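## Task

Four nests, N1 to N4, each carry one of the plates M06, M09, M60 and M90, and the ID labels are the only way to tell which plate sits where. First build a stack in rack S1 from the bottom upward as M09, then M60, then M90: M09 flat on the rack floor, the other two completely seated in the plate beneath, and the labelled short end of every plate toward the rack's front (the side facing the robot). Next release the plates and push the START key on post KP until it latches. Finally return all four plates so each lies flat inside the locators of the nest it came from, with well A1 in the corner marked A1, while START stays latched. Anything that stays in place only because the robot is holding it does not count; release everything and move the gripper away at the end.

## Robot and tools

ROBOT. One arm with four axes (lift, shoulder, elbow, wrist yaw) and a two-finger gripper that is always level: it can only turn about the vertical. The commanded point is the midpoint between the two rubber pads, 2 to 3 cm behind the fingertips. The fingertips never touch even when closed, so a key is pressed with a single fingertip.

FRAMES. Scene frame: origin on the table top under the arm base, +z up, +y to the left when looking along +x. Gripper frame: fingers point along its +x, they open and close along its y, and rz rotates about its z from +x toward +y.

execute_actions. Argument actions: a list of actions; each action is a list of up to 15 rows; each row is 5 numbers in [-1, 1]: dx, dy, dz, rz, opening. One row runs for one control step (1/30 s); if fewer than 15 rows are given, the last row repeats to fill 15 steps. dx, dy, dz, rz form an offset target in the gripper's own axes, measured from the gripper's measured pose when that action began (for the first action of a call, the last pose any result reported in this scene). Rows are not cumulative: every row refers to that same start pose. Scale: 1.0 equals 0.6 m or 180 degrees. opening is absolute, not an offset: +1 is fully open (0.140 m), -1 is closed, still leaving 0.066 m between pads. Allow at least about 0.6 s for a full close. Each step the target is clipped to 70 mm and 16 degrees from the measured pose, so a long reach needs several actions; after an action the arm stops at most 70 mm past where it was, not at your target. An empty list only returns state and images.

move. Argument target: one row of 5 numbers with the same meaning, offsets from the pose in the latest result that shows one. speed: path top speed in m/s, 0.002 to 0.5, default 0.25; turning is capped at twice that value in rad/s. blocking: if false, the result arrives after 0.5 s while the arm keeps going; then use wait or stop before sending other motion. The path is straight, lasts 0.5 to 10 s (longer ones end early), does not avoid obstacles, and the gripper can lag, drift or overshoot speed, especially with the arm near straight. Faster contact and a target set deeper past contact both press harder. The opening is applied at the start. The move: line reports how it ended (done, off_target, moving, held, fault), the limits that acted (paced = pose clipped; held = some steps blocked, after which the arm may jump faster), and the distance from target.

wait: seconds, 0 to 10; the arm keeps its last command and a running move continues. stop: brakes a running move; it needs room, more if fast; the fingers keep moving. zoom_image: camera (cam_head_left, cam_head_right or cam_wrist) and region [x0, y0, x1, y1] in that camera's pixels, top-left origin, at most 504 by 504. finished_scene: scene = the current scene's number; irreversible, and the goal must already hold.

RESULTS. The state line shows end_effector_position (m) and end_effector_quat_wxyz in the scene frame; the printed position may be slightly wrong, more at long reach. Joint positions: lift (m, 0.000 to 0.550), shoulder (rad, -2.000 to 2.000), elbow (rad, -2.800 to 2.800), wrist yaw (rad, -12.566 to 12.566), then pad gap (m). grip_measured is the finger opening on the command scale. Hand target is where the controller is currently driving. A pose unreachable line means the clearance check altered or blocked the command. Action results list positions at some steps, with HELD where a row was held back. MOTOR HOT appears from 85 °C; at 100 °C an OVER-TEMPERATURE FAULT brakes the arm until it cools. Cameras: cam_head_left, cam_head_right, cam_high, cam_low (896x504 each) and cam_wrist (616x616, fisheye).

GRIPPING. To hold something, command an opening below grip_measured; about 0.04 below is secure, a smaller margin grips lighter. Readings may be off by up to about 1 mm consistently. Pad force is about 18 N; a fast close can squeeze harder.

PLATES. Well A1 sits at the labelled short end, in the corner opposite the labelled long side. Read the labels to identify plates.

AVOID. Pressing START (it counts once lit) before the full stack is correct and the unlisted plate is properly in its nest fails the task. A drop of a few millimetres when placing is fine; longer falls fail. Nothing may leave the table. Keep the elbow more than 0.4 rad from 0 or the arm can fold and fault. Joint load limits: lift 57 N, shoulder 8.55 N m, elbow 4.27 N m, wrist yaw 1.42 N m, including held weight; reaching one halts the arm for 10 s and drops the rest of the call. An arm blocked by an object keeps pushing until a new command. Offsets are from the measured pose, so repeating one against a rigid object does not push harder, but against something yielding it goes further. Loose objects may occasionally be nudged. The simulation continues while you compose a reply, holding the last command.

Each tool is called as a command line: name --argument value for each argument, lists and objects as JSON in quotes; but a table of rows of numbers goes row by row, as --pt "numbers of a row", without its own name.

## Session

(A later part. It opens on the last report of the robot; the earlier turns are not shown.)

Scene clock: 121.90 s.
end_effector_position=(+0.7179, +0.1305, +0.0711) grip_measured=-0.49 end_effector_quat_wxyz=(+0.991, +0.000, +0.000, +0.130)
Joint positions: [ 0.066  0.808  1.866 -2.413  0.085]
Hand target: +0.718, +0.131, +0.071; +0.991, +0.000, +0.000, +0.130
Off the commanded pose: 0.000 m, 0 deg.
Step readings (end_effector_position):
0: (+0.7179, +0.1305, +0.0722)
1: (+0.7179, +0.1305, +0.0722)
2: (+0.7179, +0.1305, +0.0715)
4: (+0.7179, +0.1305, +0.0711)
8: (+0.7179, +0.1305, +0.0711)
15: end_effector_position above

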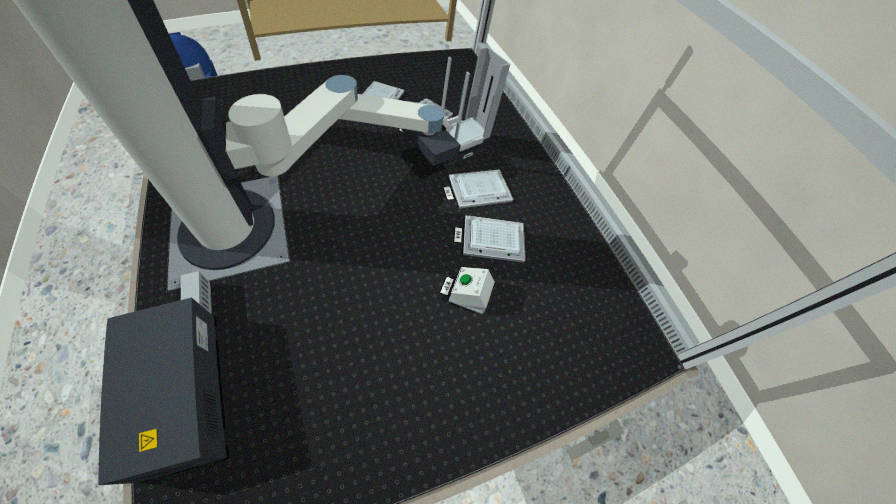

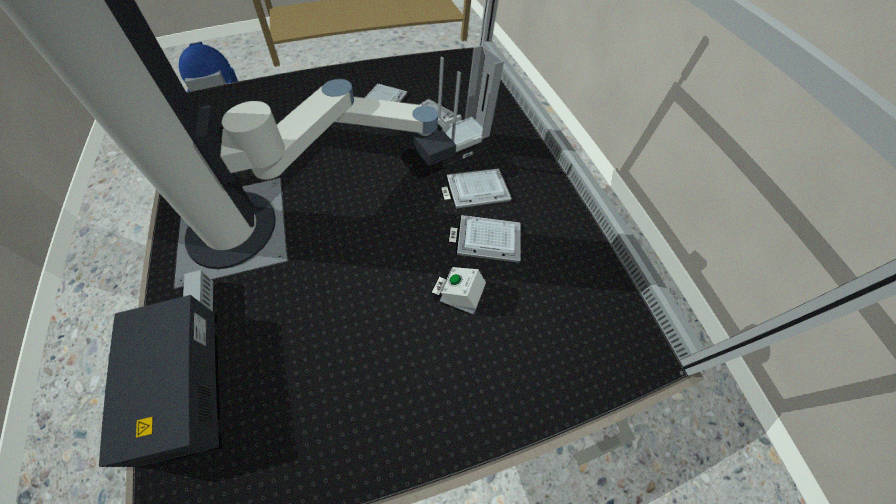

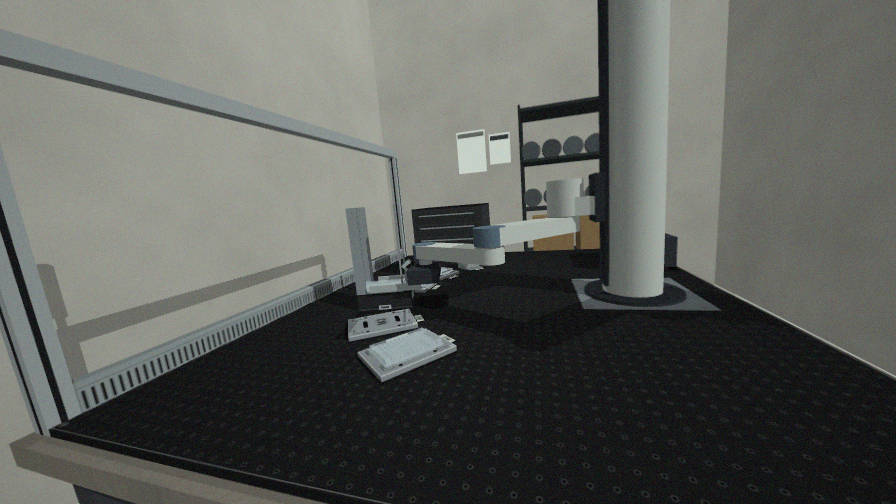

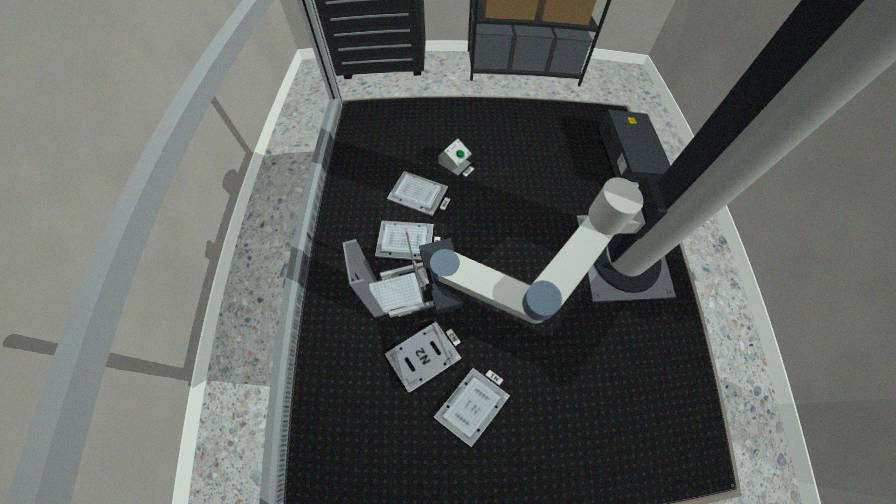

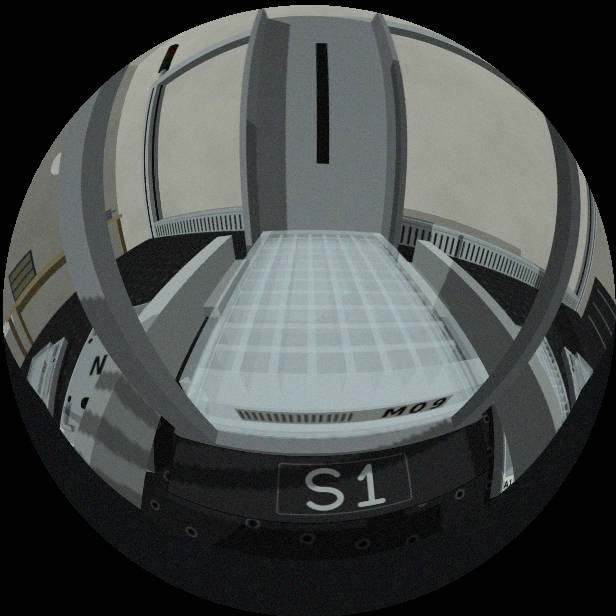

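execute_actions --actions '[[[0,0,0,0,-0.45]],[[0,0,0,0,0.2]]]'

Scene clock: 123.23 s.
end_effector_position=(+0.7179, +0.1305, +0.0711) grip_measured=+0.20 end_effector_quat_wxyz=(+0.991, +0.000, +0.000, +0.130)
Joint positions: [ 0.066  0.808  1.866 -2.413  0.11 ]
Hand target: +0.718, +0.131, +0.071; +0.991, +0.000, +0.000, +0.130
Off the commanded pose: 0.000 m, 0 deg.
Step readings (end_effector_position; steps 1 to 15: 1st action; 16 to 30: 2nd action):
0: (+0.7179, +0.1305, +0.0711)
1: (+0.7179, +0.1305, +0.0711)
2: (+0.7179, +0.1305, +0.0711)
4: (+0.7179, +0.1305, +0.0711)
8: (+0.7179, +0.1305, +0.0711)
15: (+0.7179, +0.1305, +0.0711)
16: (+0.7179, +0.1305, +0.0711)
17: (+0.7179, +0.1305, +0.0711)
19: (+0.7179, +0.1305, +0.0711)
23: (+0.7179, +0.1305, +0.0711)
30: end_effector_position above

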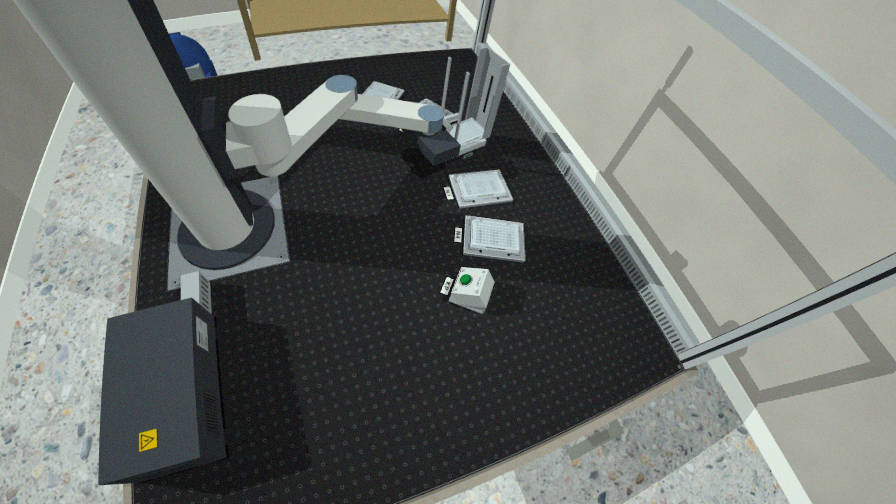

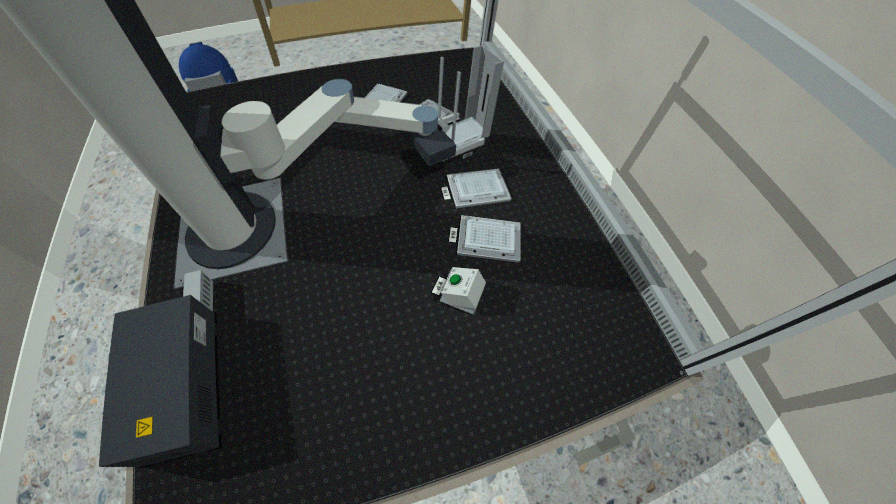

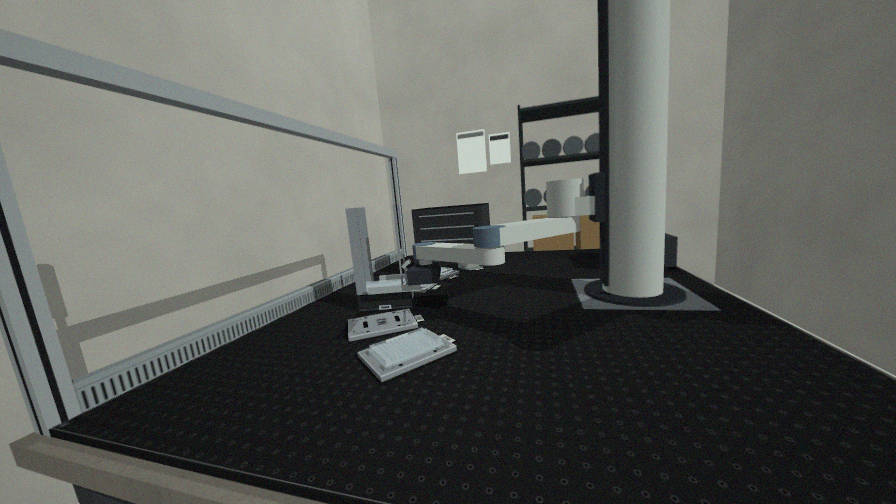

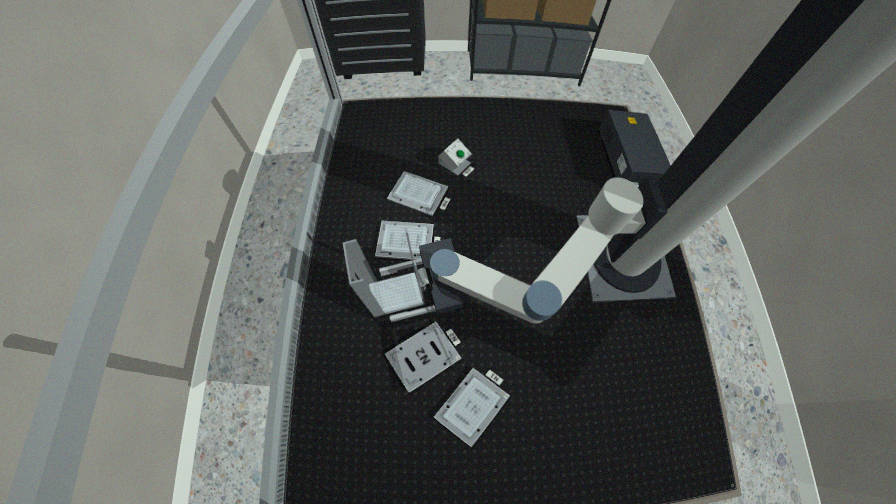

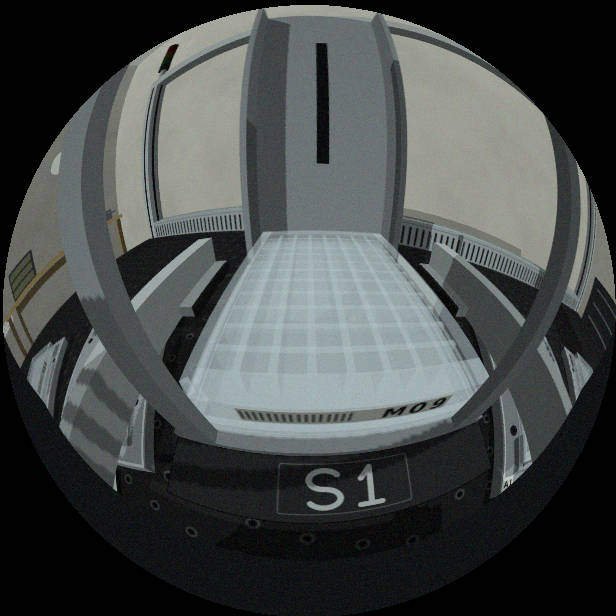

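move --target '[-0.25, 0, 0.015, 0, 0.6]' --speed 0.15

Scene clock: 125.47 s.
end_effector_position=(+0.5730, +0.0916, +0.0801) grip_measured=+0.60 end_effector_quat_wxyz=(+0.992, +0.000, +0.000, +0.130)
Joint positions: [ 0.075  1.113  1.075 -1.927  0.125]
Hand target: +0.573, +0.092, +0.080; +0.991, +0.000, +0.000, +0.130
Off the commanded pose: 0.000 m, 0 deg.
move: done

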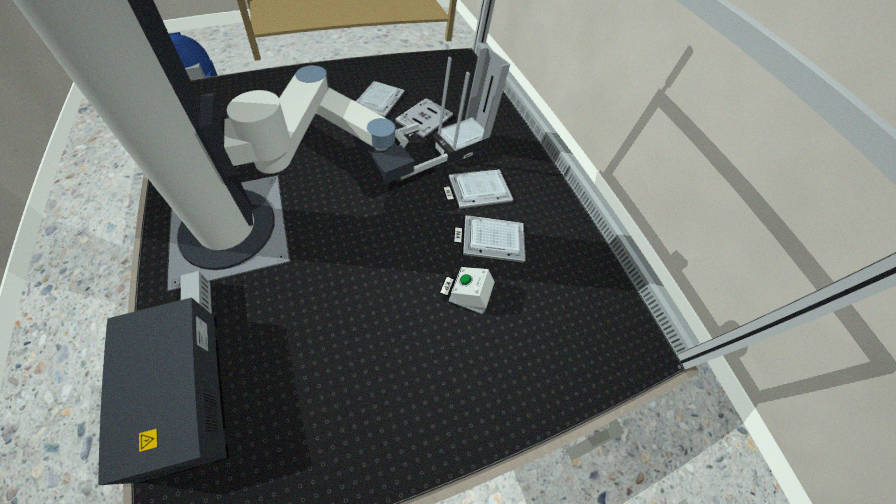

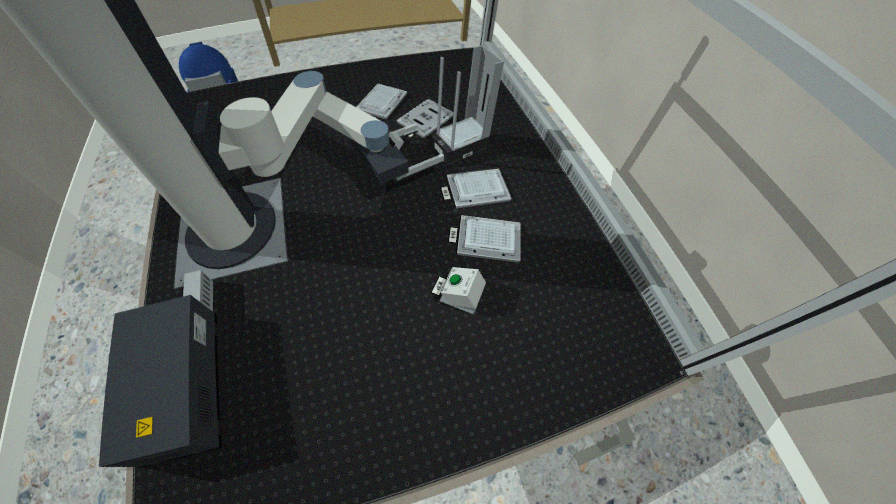

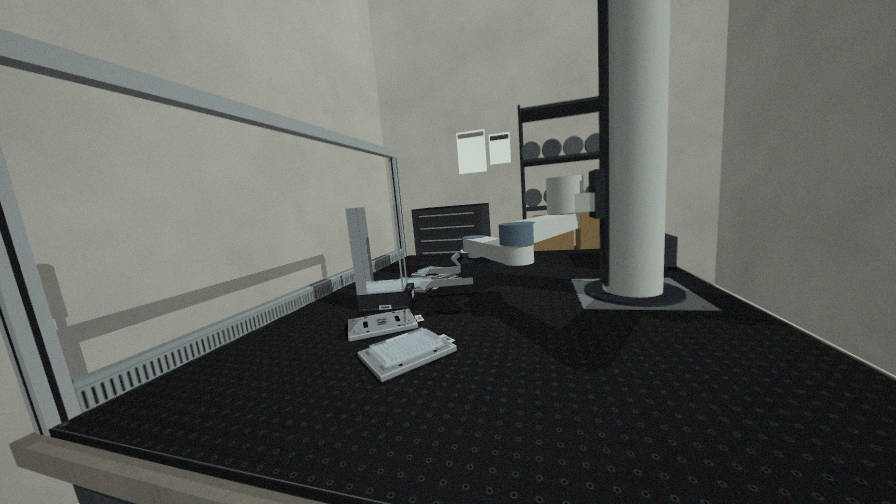

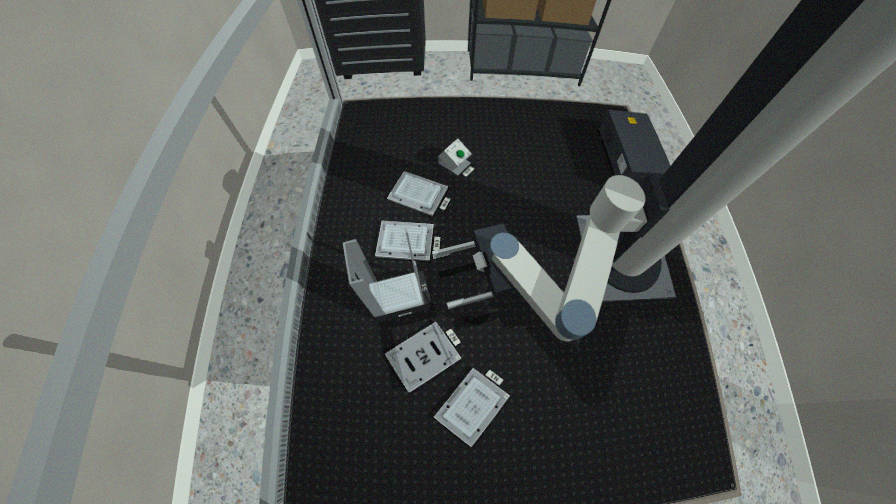

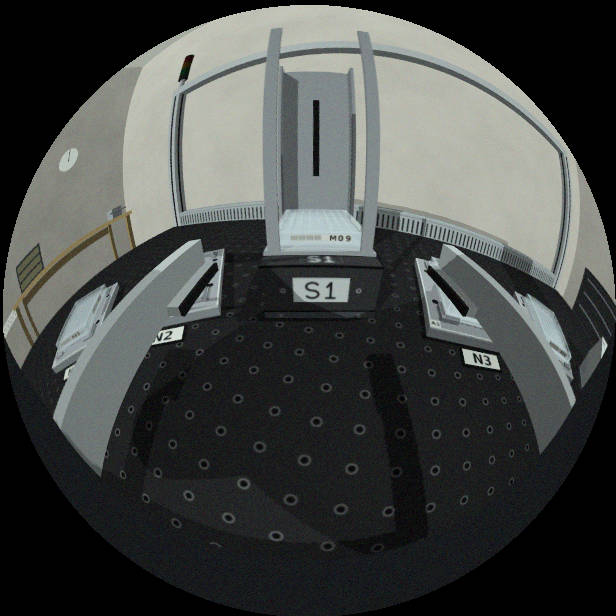

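move --target '[-0.042, -0.202, 0.02, -0.128, 0.6]' --speed 0.2

Scene clock: 127.97 s.
end_effector_position=(+0.5798, -0.0322, +0.0921) grip_measured=+0.60 end_effector_quat_wxyz=(+0.997, +0.000, +0.000, -0.071)
Joint positions: [ 0.087  0.862  1.066 -2.07   0.125]
Hand target: +0.580, -0.032, +0.092; +0.998, +0.000, +0.000, -0.071
Off the commanded pose: 0.000 m, 0 deg.
move: done

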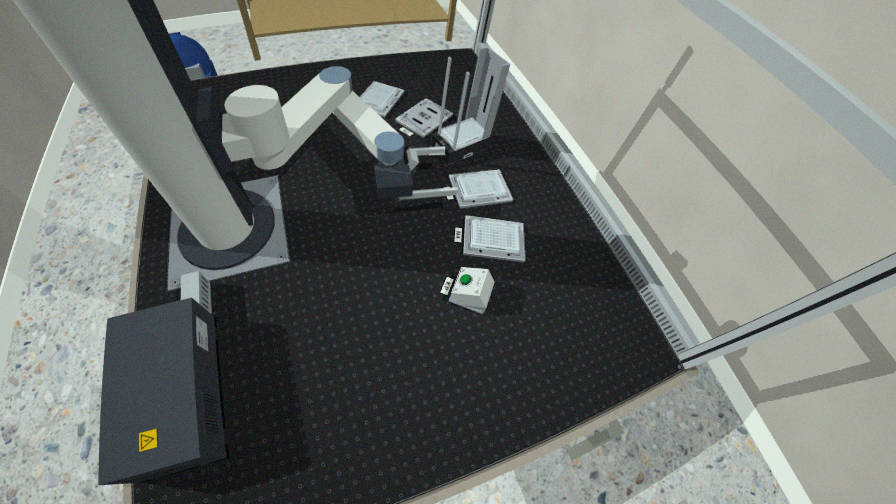

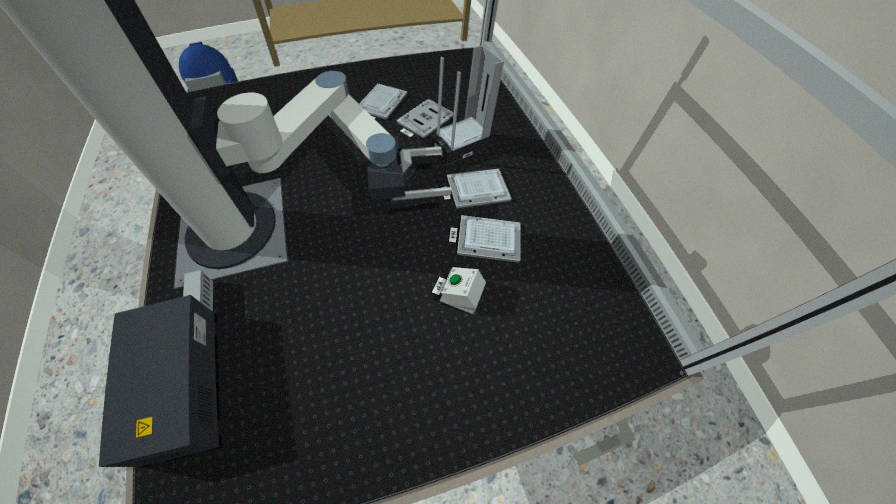

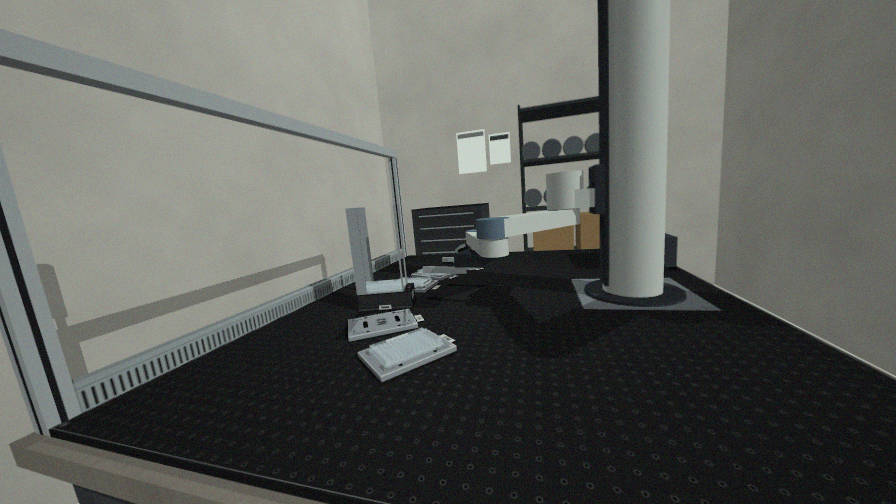

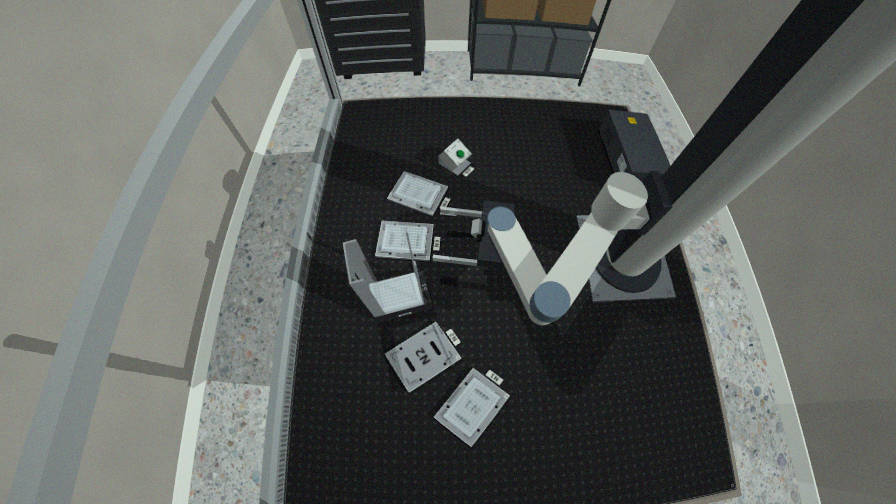

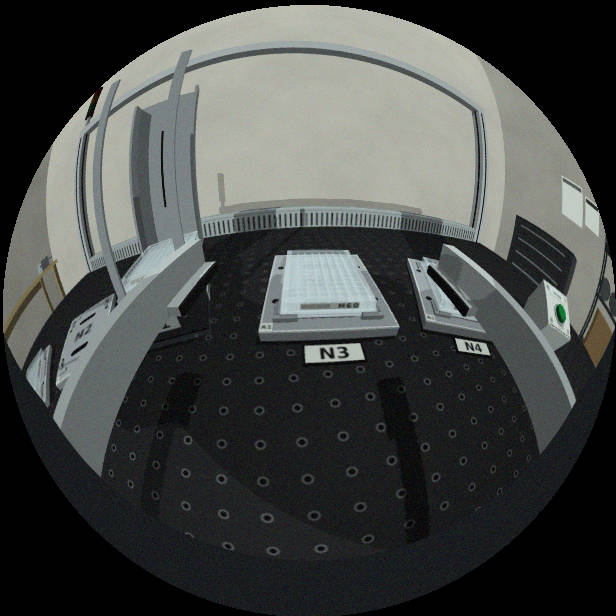

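zoom_image --camera "cam_wrist" --region '[250, 240, 410, 370]'

Region (250, 240, 410, 370) of cam_wrist's 616x616 image, scaled by 3.150, with more detail than that image has; it fills the top 410 rows of this view, and the rest is white.

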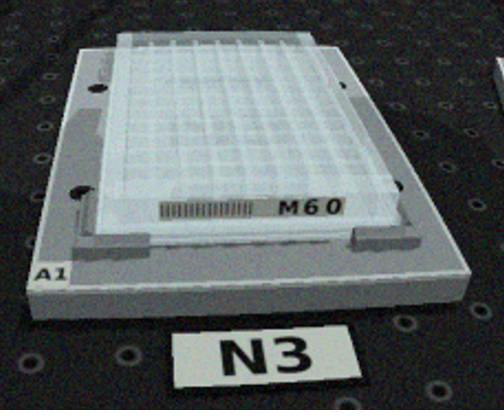

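move --target '[0.2213, -0.0075, -0.05, 0.019, 0.4]' --speed 0.2

Scene clock: 130.80 s.
end_effector_position=(+0.7106, -0.0554, +0.0620) grip_measured=+0.40 end_effector_quat_wxyz=(+0.999, +0.000, +0.000, -0.041)
Joint positions: [ 0.057  0.525  1.741 -2.348  0.118]
Hand target: +0.711, -0.055, +0.062; +0.999, +0.000, +0.000, -0.041
Off the commanded pose: 0.000 m, 0 deg.
move: done

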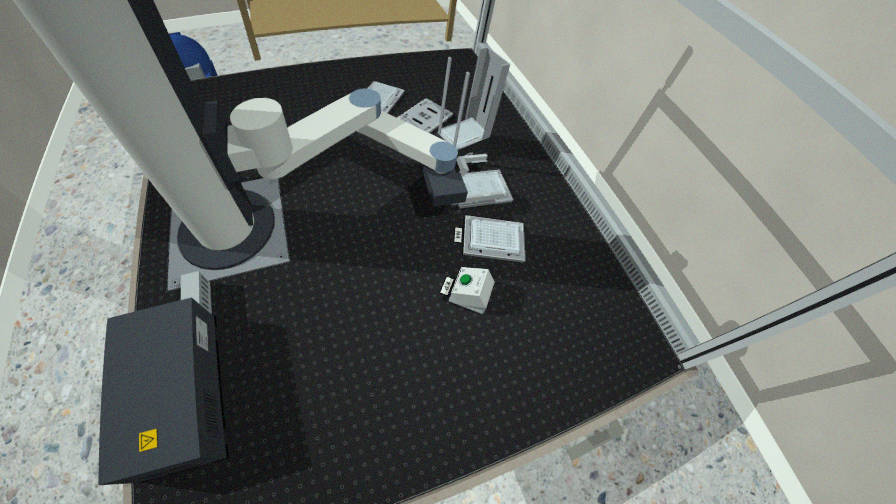

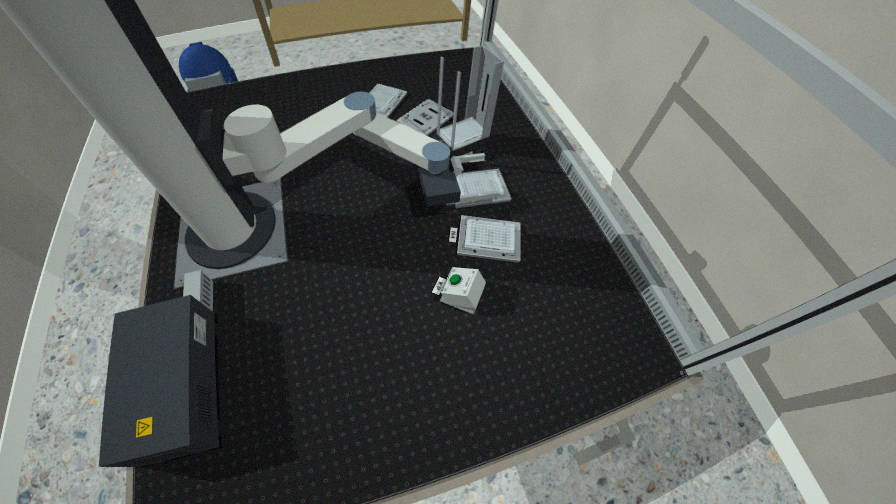

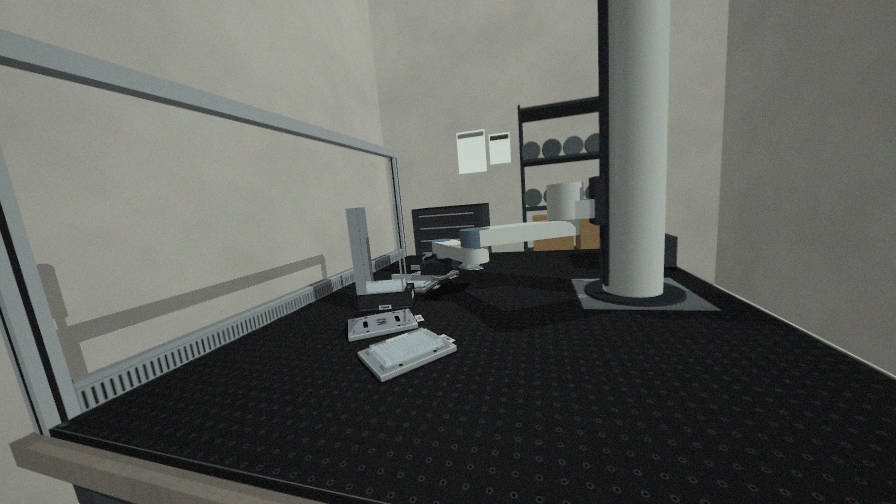

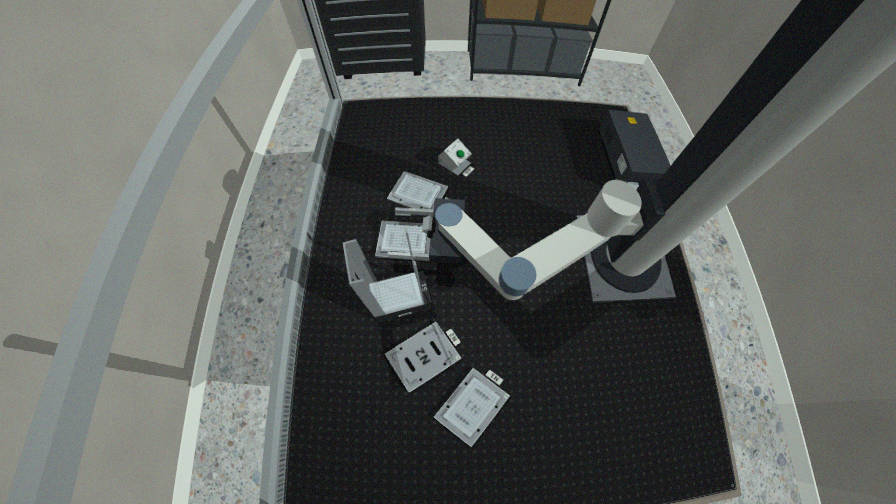

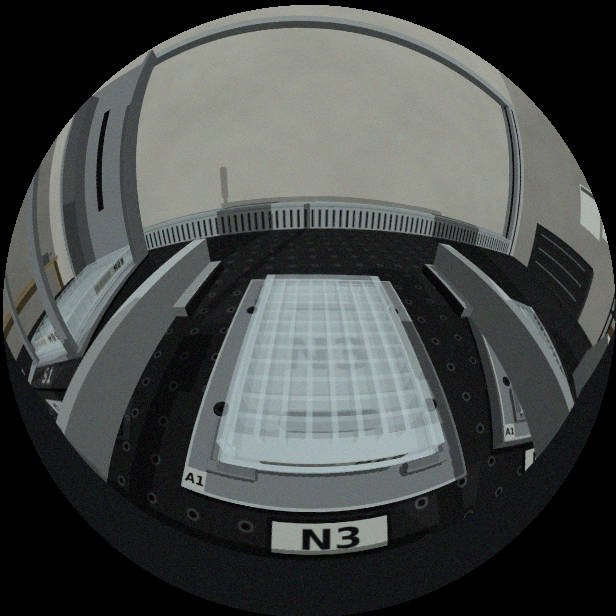

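execute_actions --actions '[]'

Scene clock: 133.20 s.
end_effector_position=(+0.7106, -0.0554, +0.0620) grip_measured=+0.40 end_effector_quat_wxyz=(+0.999, +0.000, +0.000, -0.041)
Joint positions: [ 0.057  0.525  1.741 -2.348  0.118]
Hand target: +0.711, -0.055, +0.062; +0.999, +0.000, +0.000, -0.041
Off the commanded pose: 0.000 m, 0 deg.

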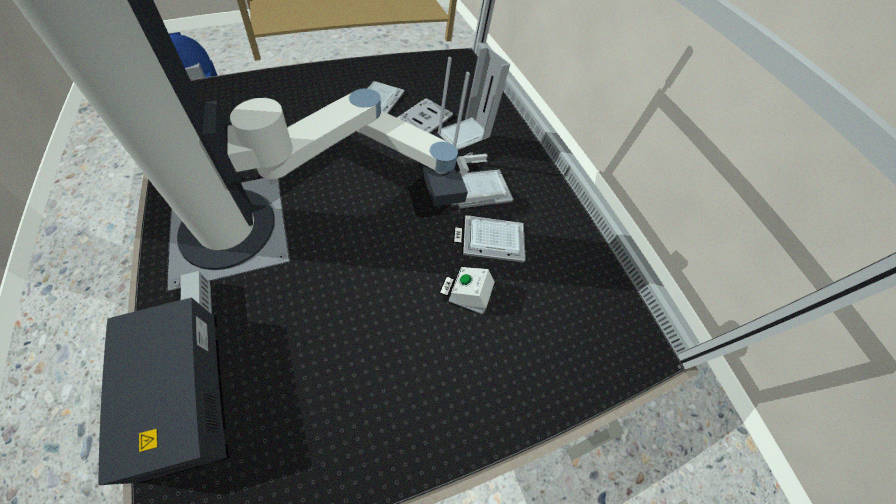

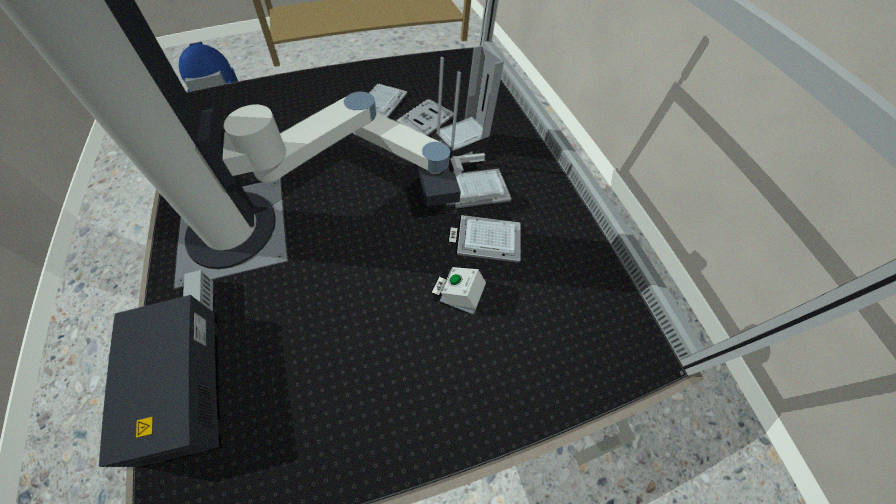

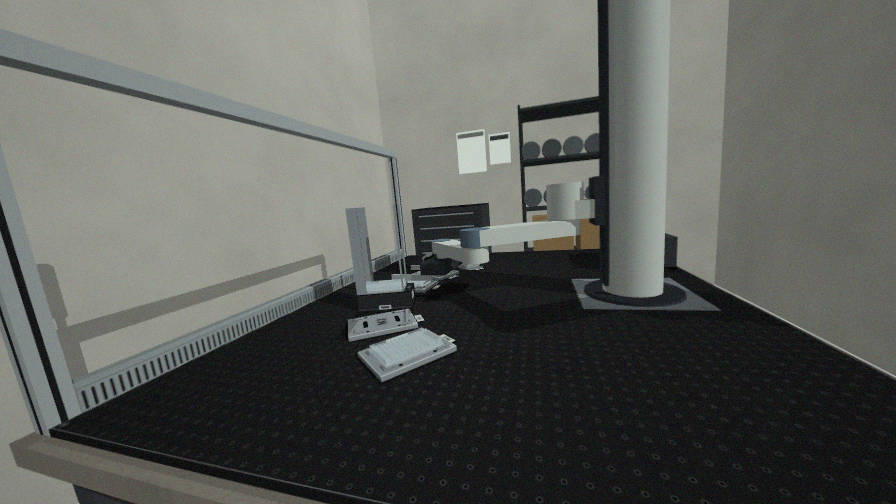

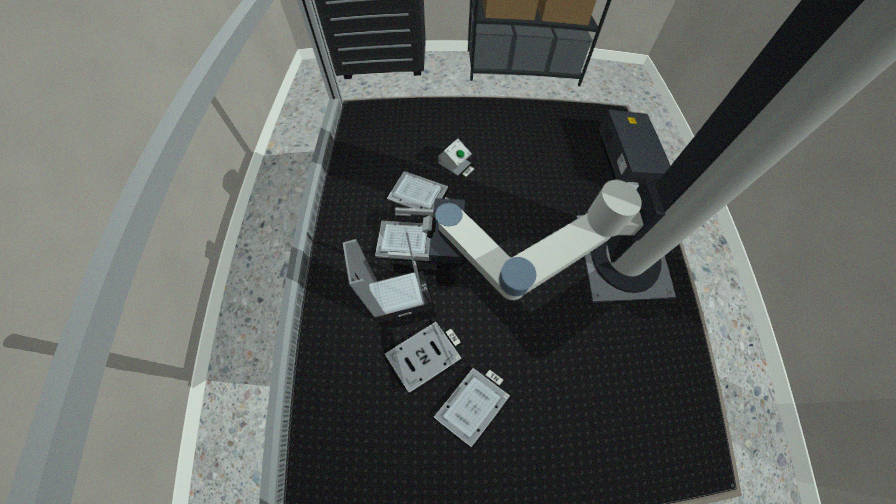

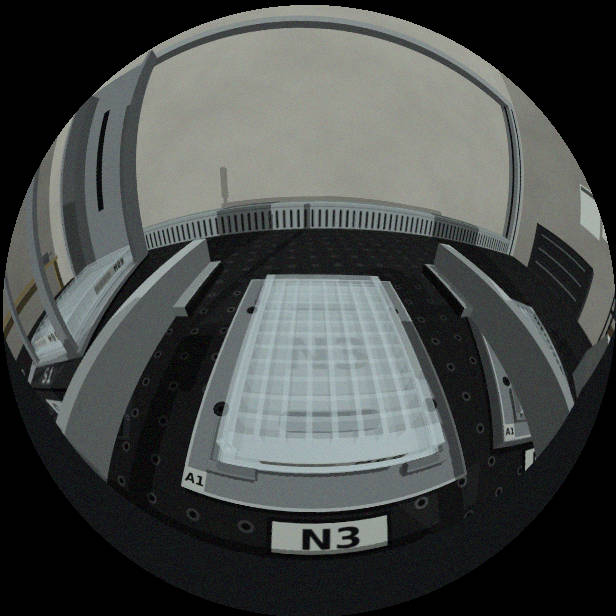

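move --target '[0, 0, -0.052, 0, 0.4]' --speed 0.04

Scene clock: 134.43 s.
end_effector_position=(+0.7106, -0.0554, +0.0308) grip_measured=+0.40 end_effector_quat_wxyz=(+0.999, +0.000, +0.000, -0.041)
Joint positions: [ 0.026  0.525  1.741 -2.348  0.118]
Hand target: +0.711, -0.055, +0.031; +0.999, +0.000, +0.000, -0.041
Off the commanded pose: 0.000 m, 0 deg.
move: done

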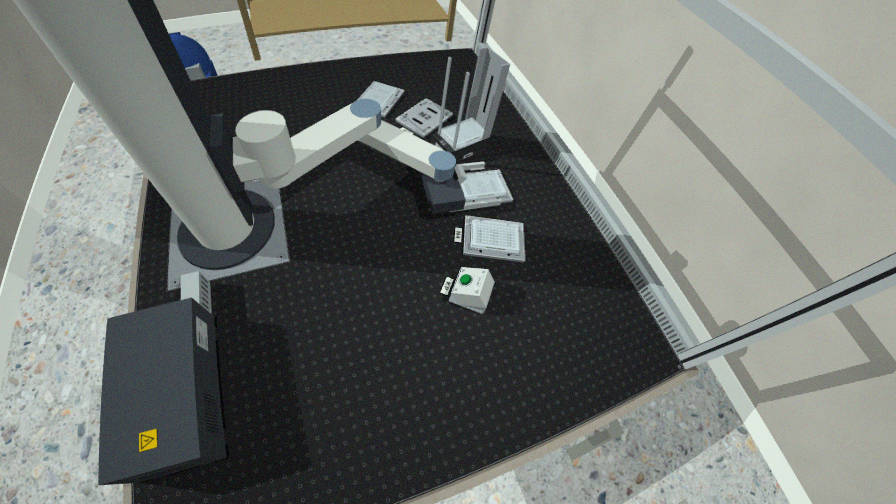

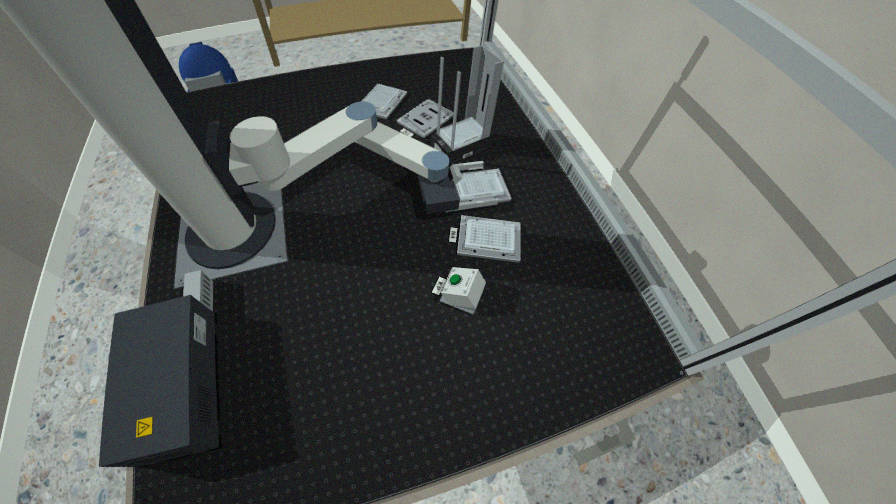

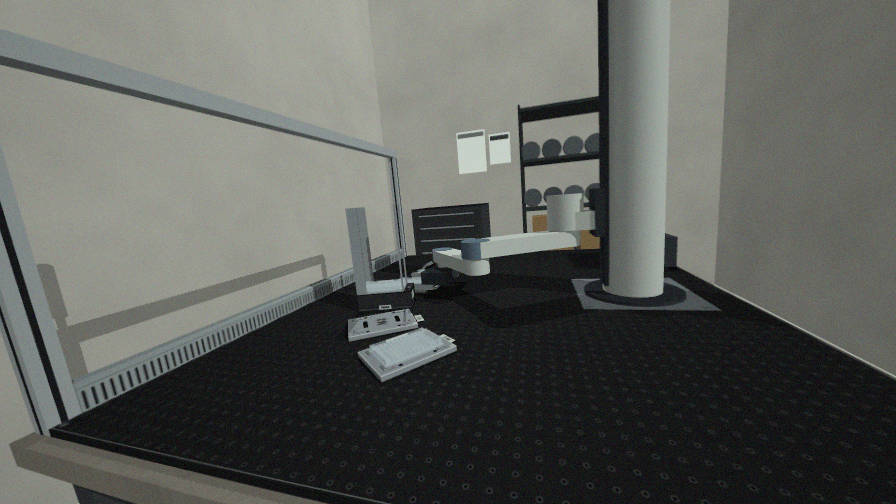

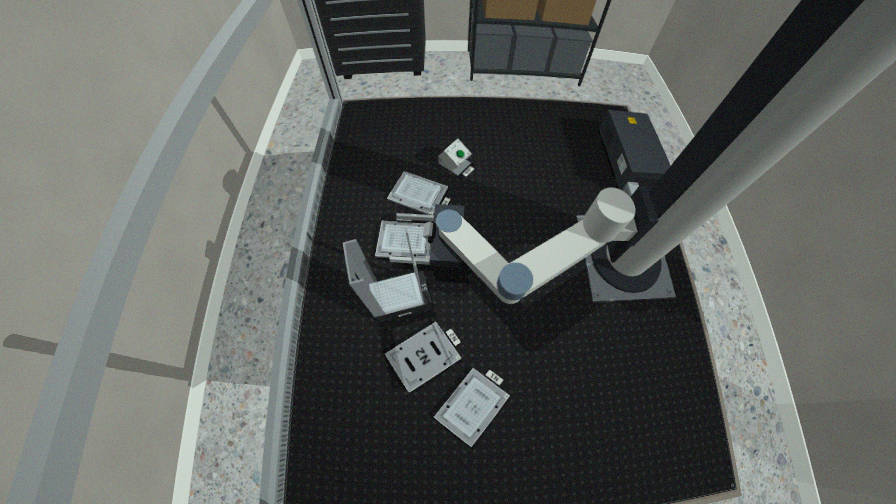

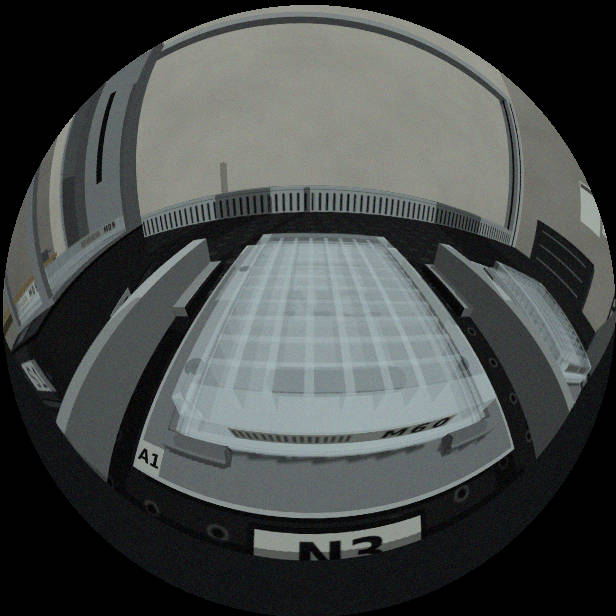

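zoom_image --camera "cam_wrist" --region '[120, 340, 540, 520]'

Region (120, 340, 540, 520) of cam_wrist's 616x616 image, scaled by 1.200, with more detail than that image has; it fills the top 216 rows of this view, and the rest is white.

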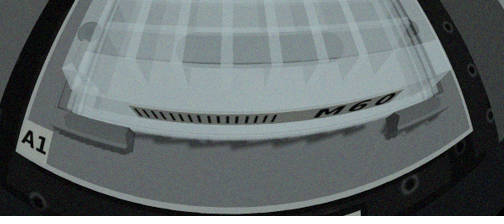

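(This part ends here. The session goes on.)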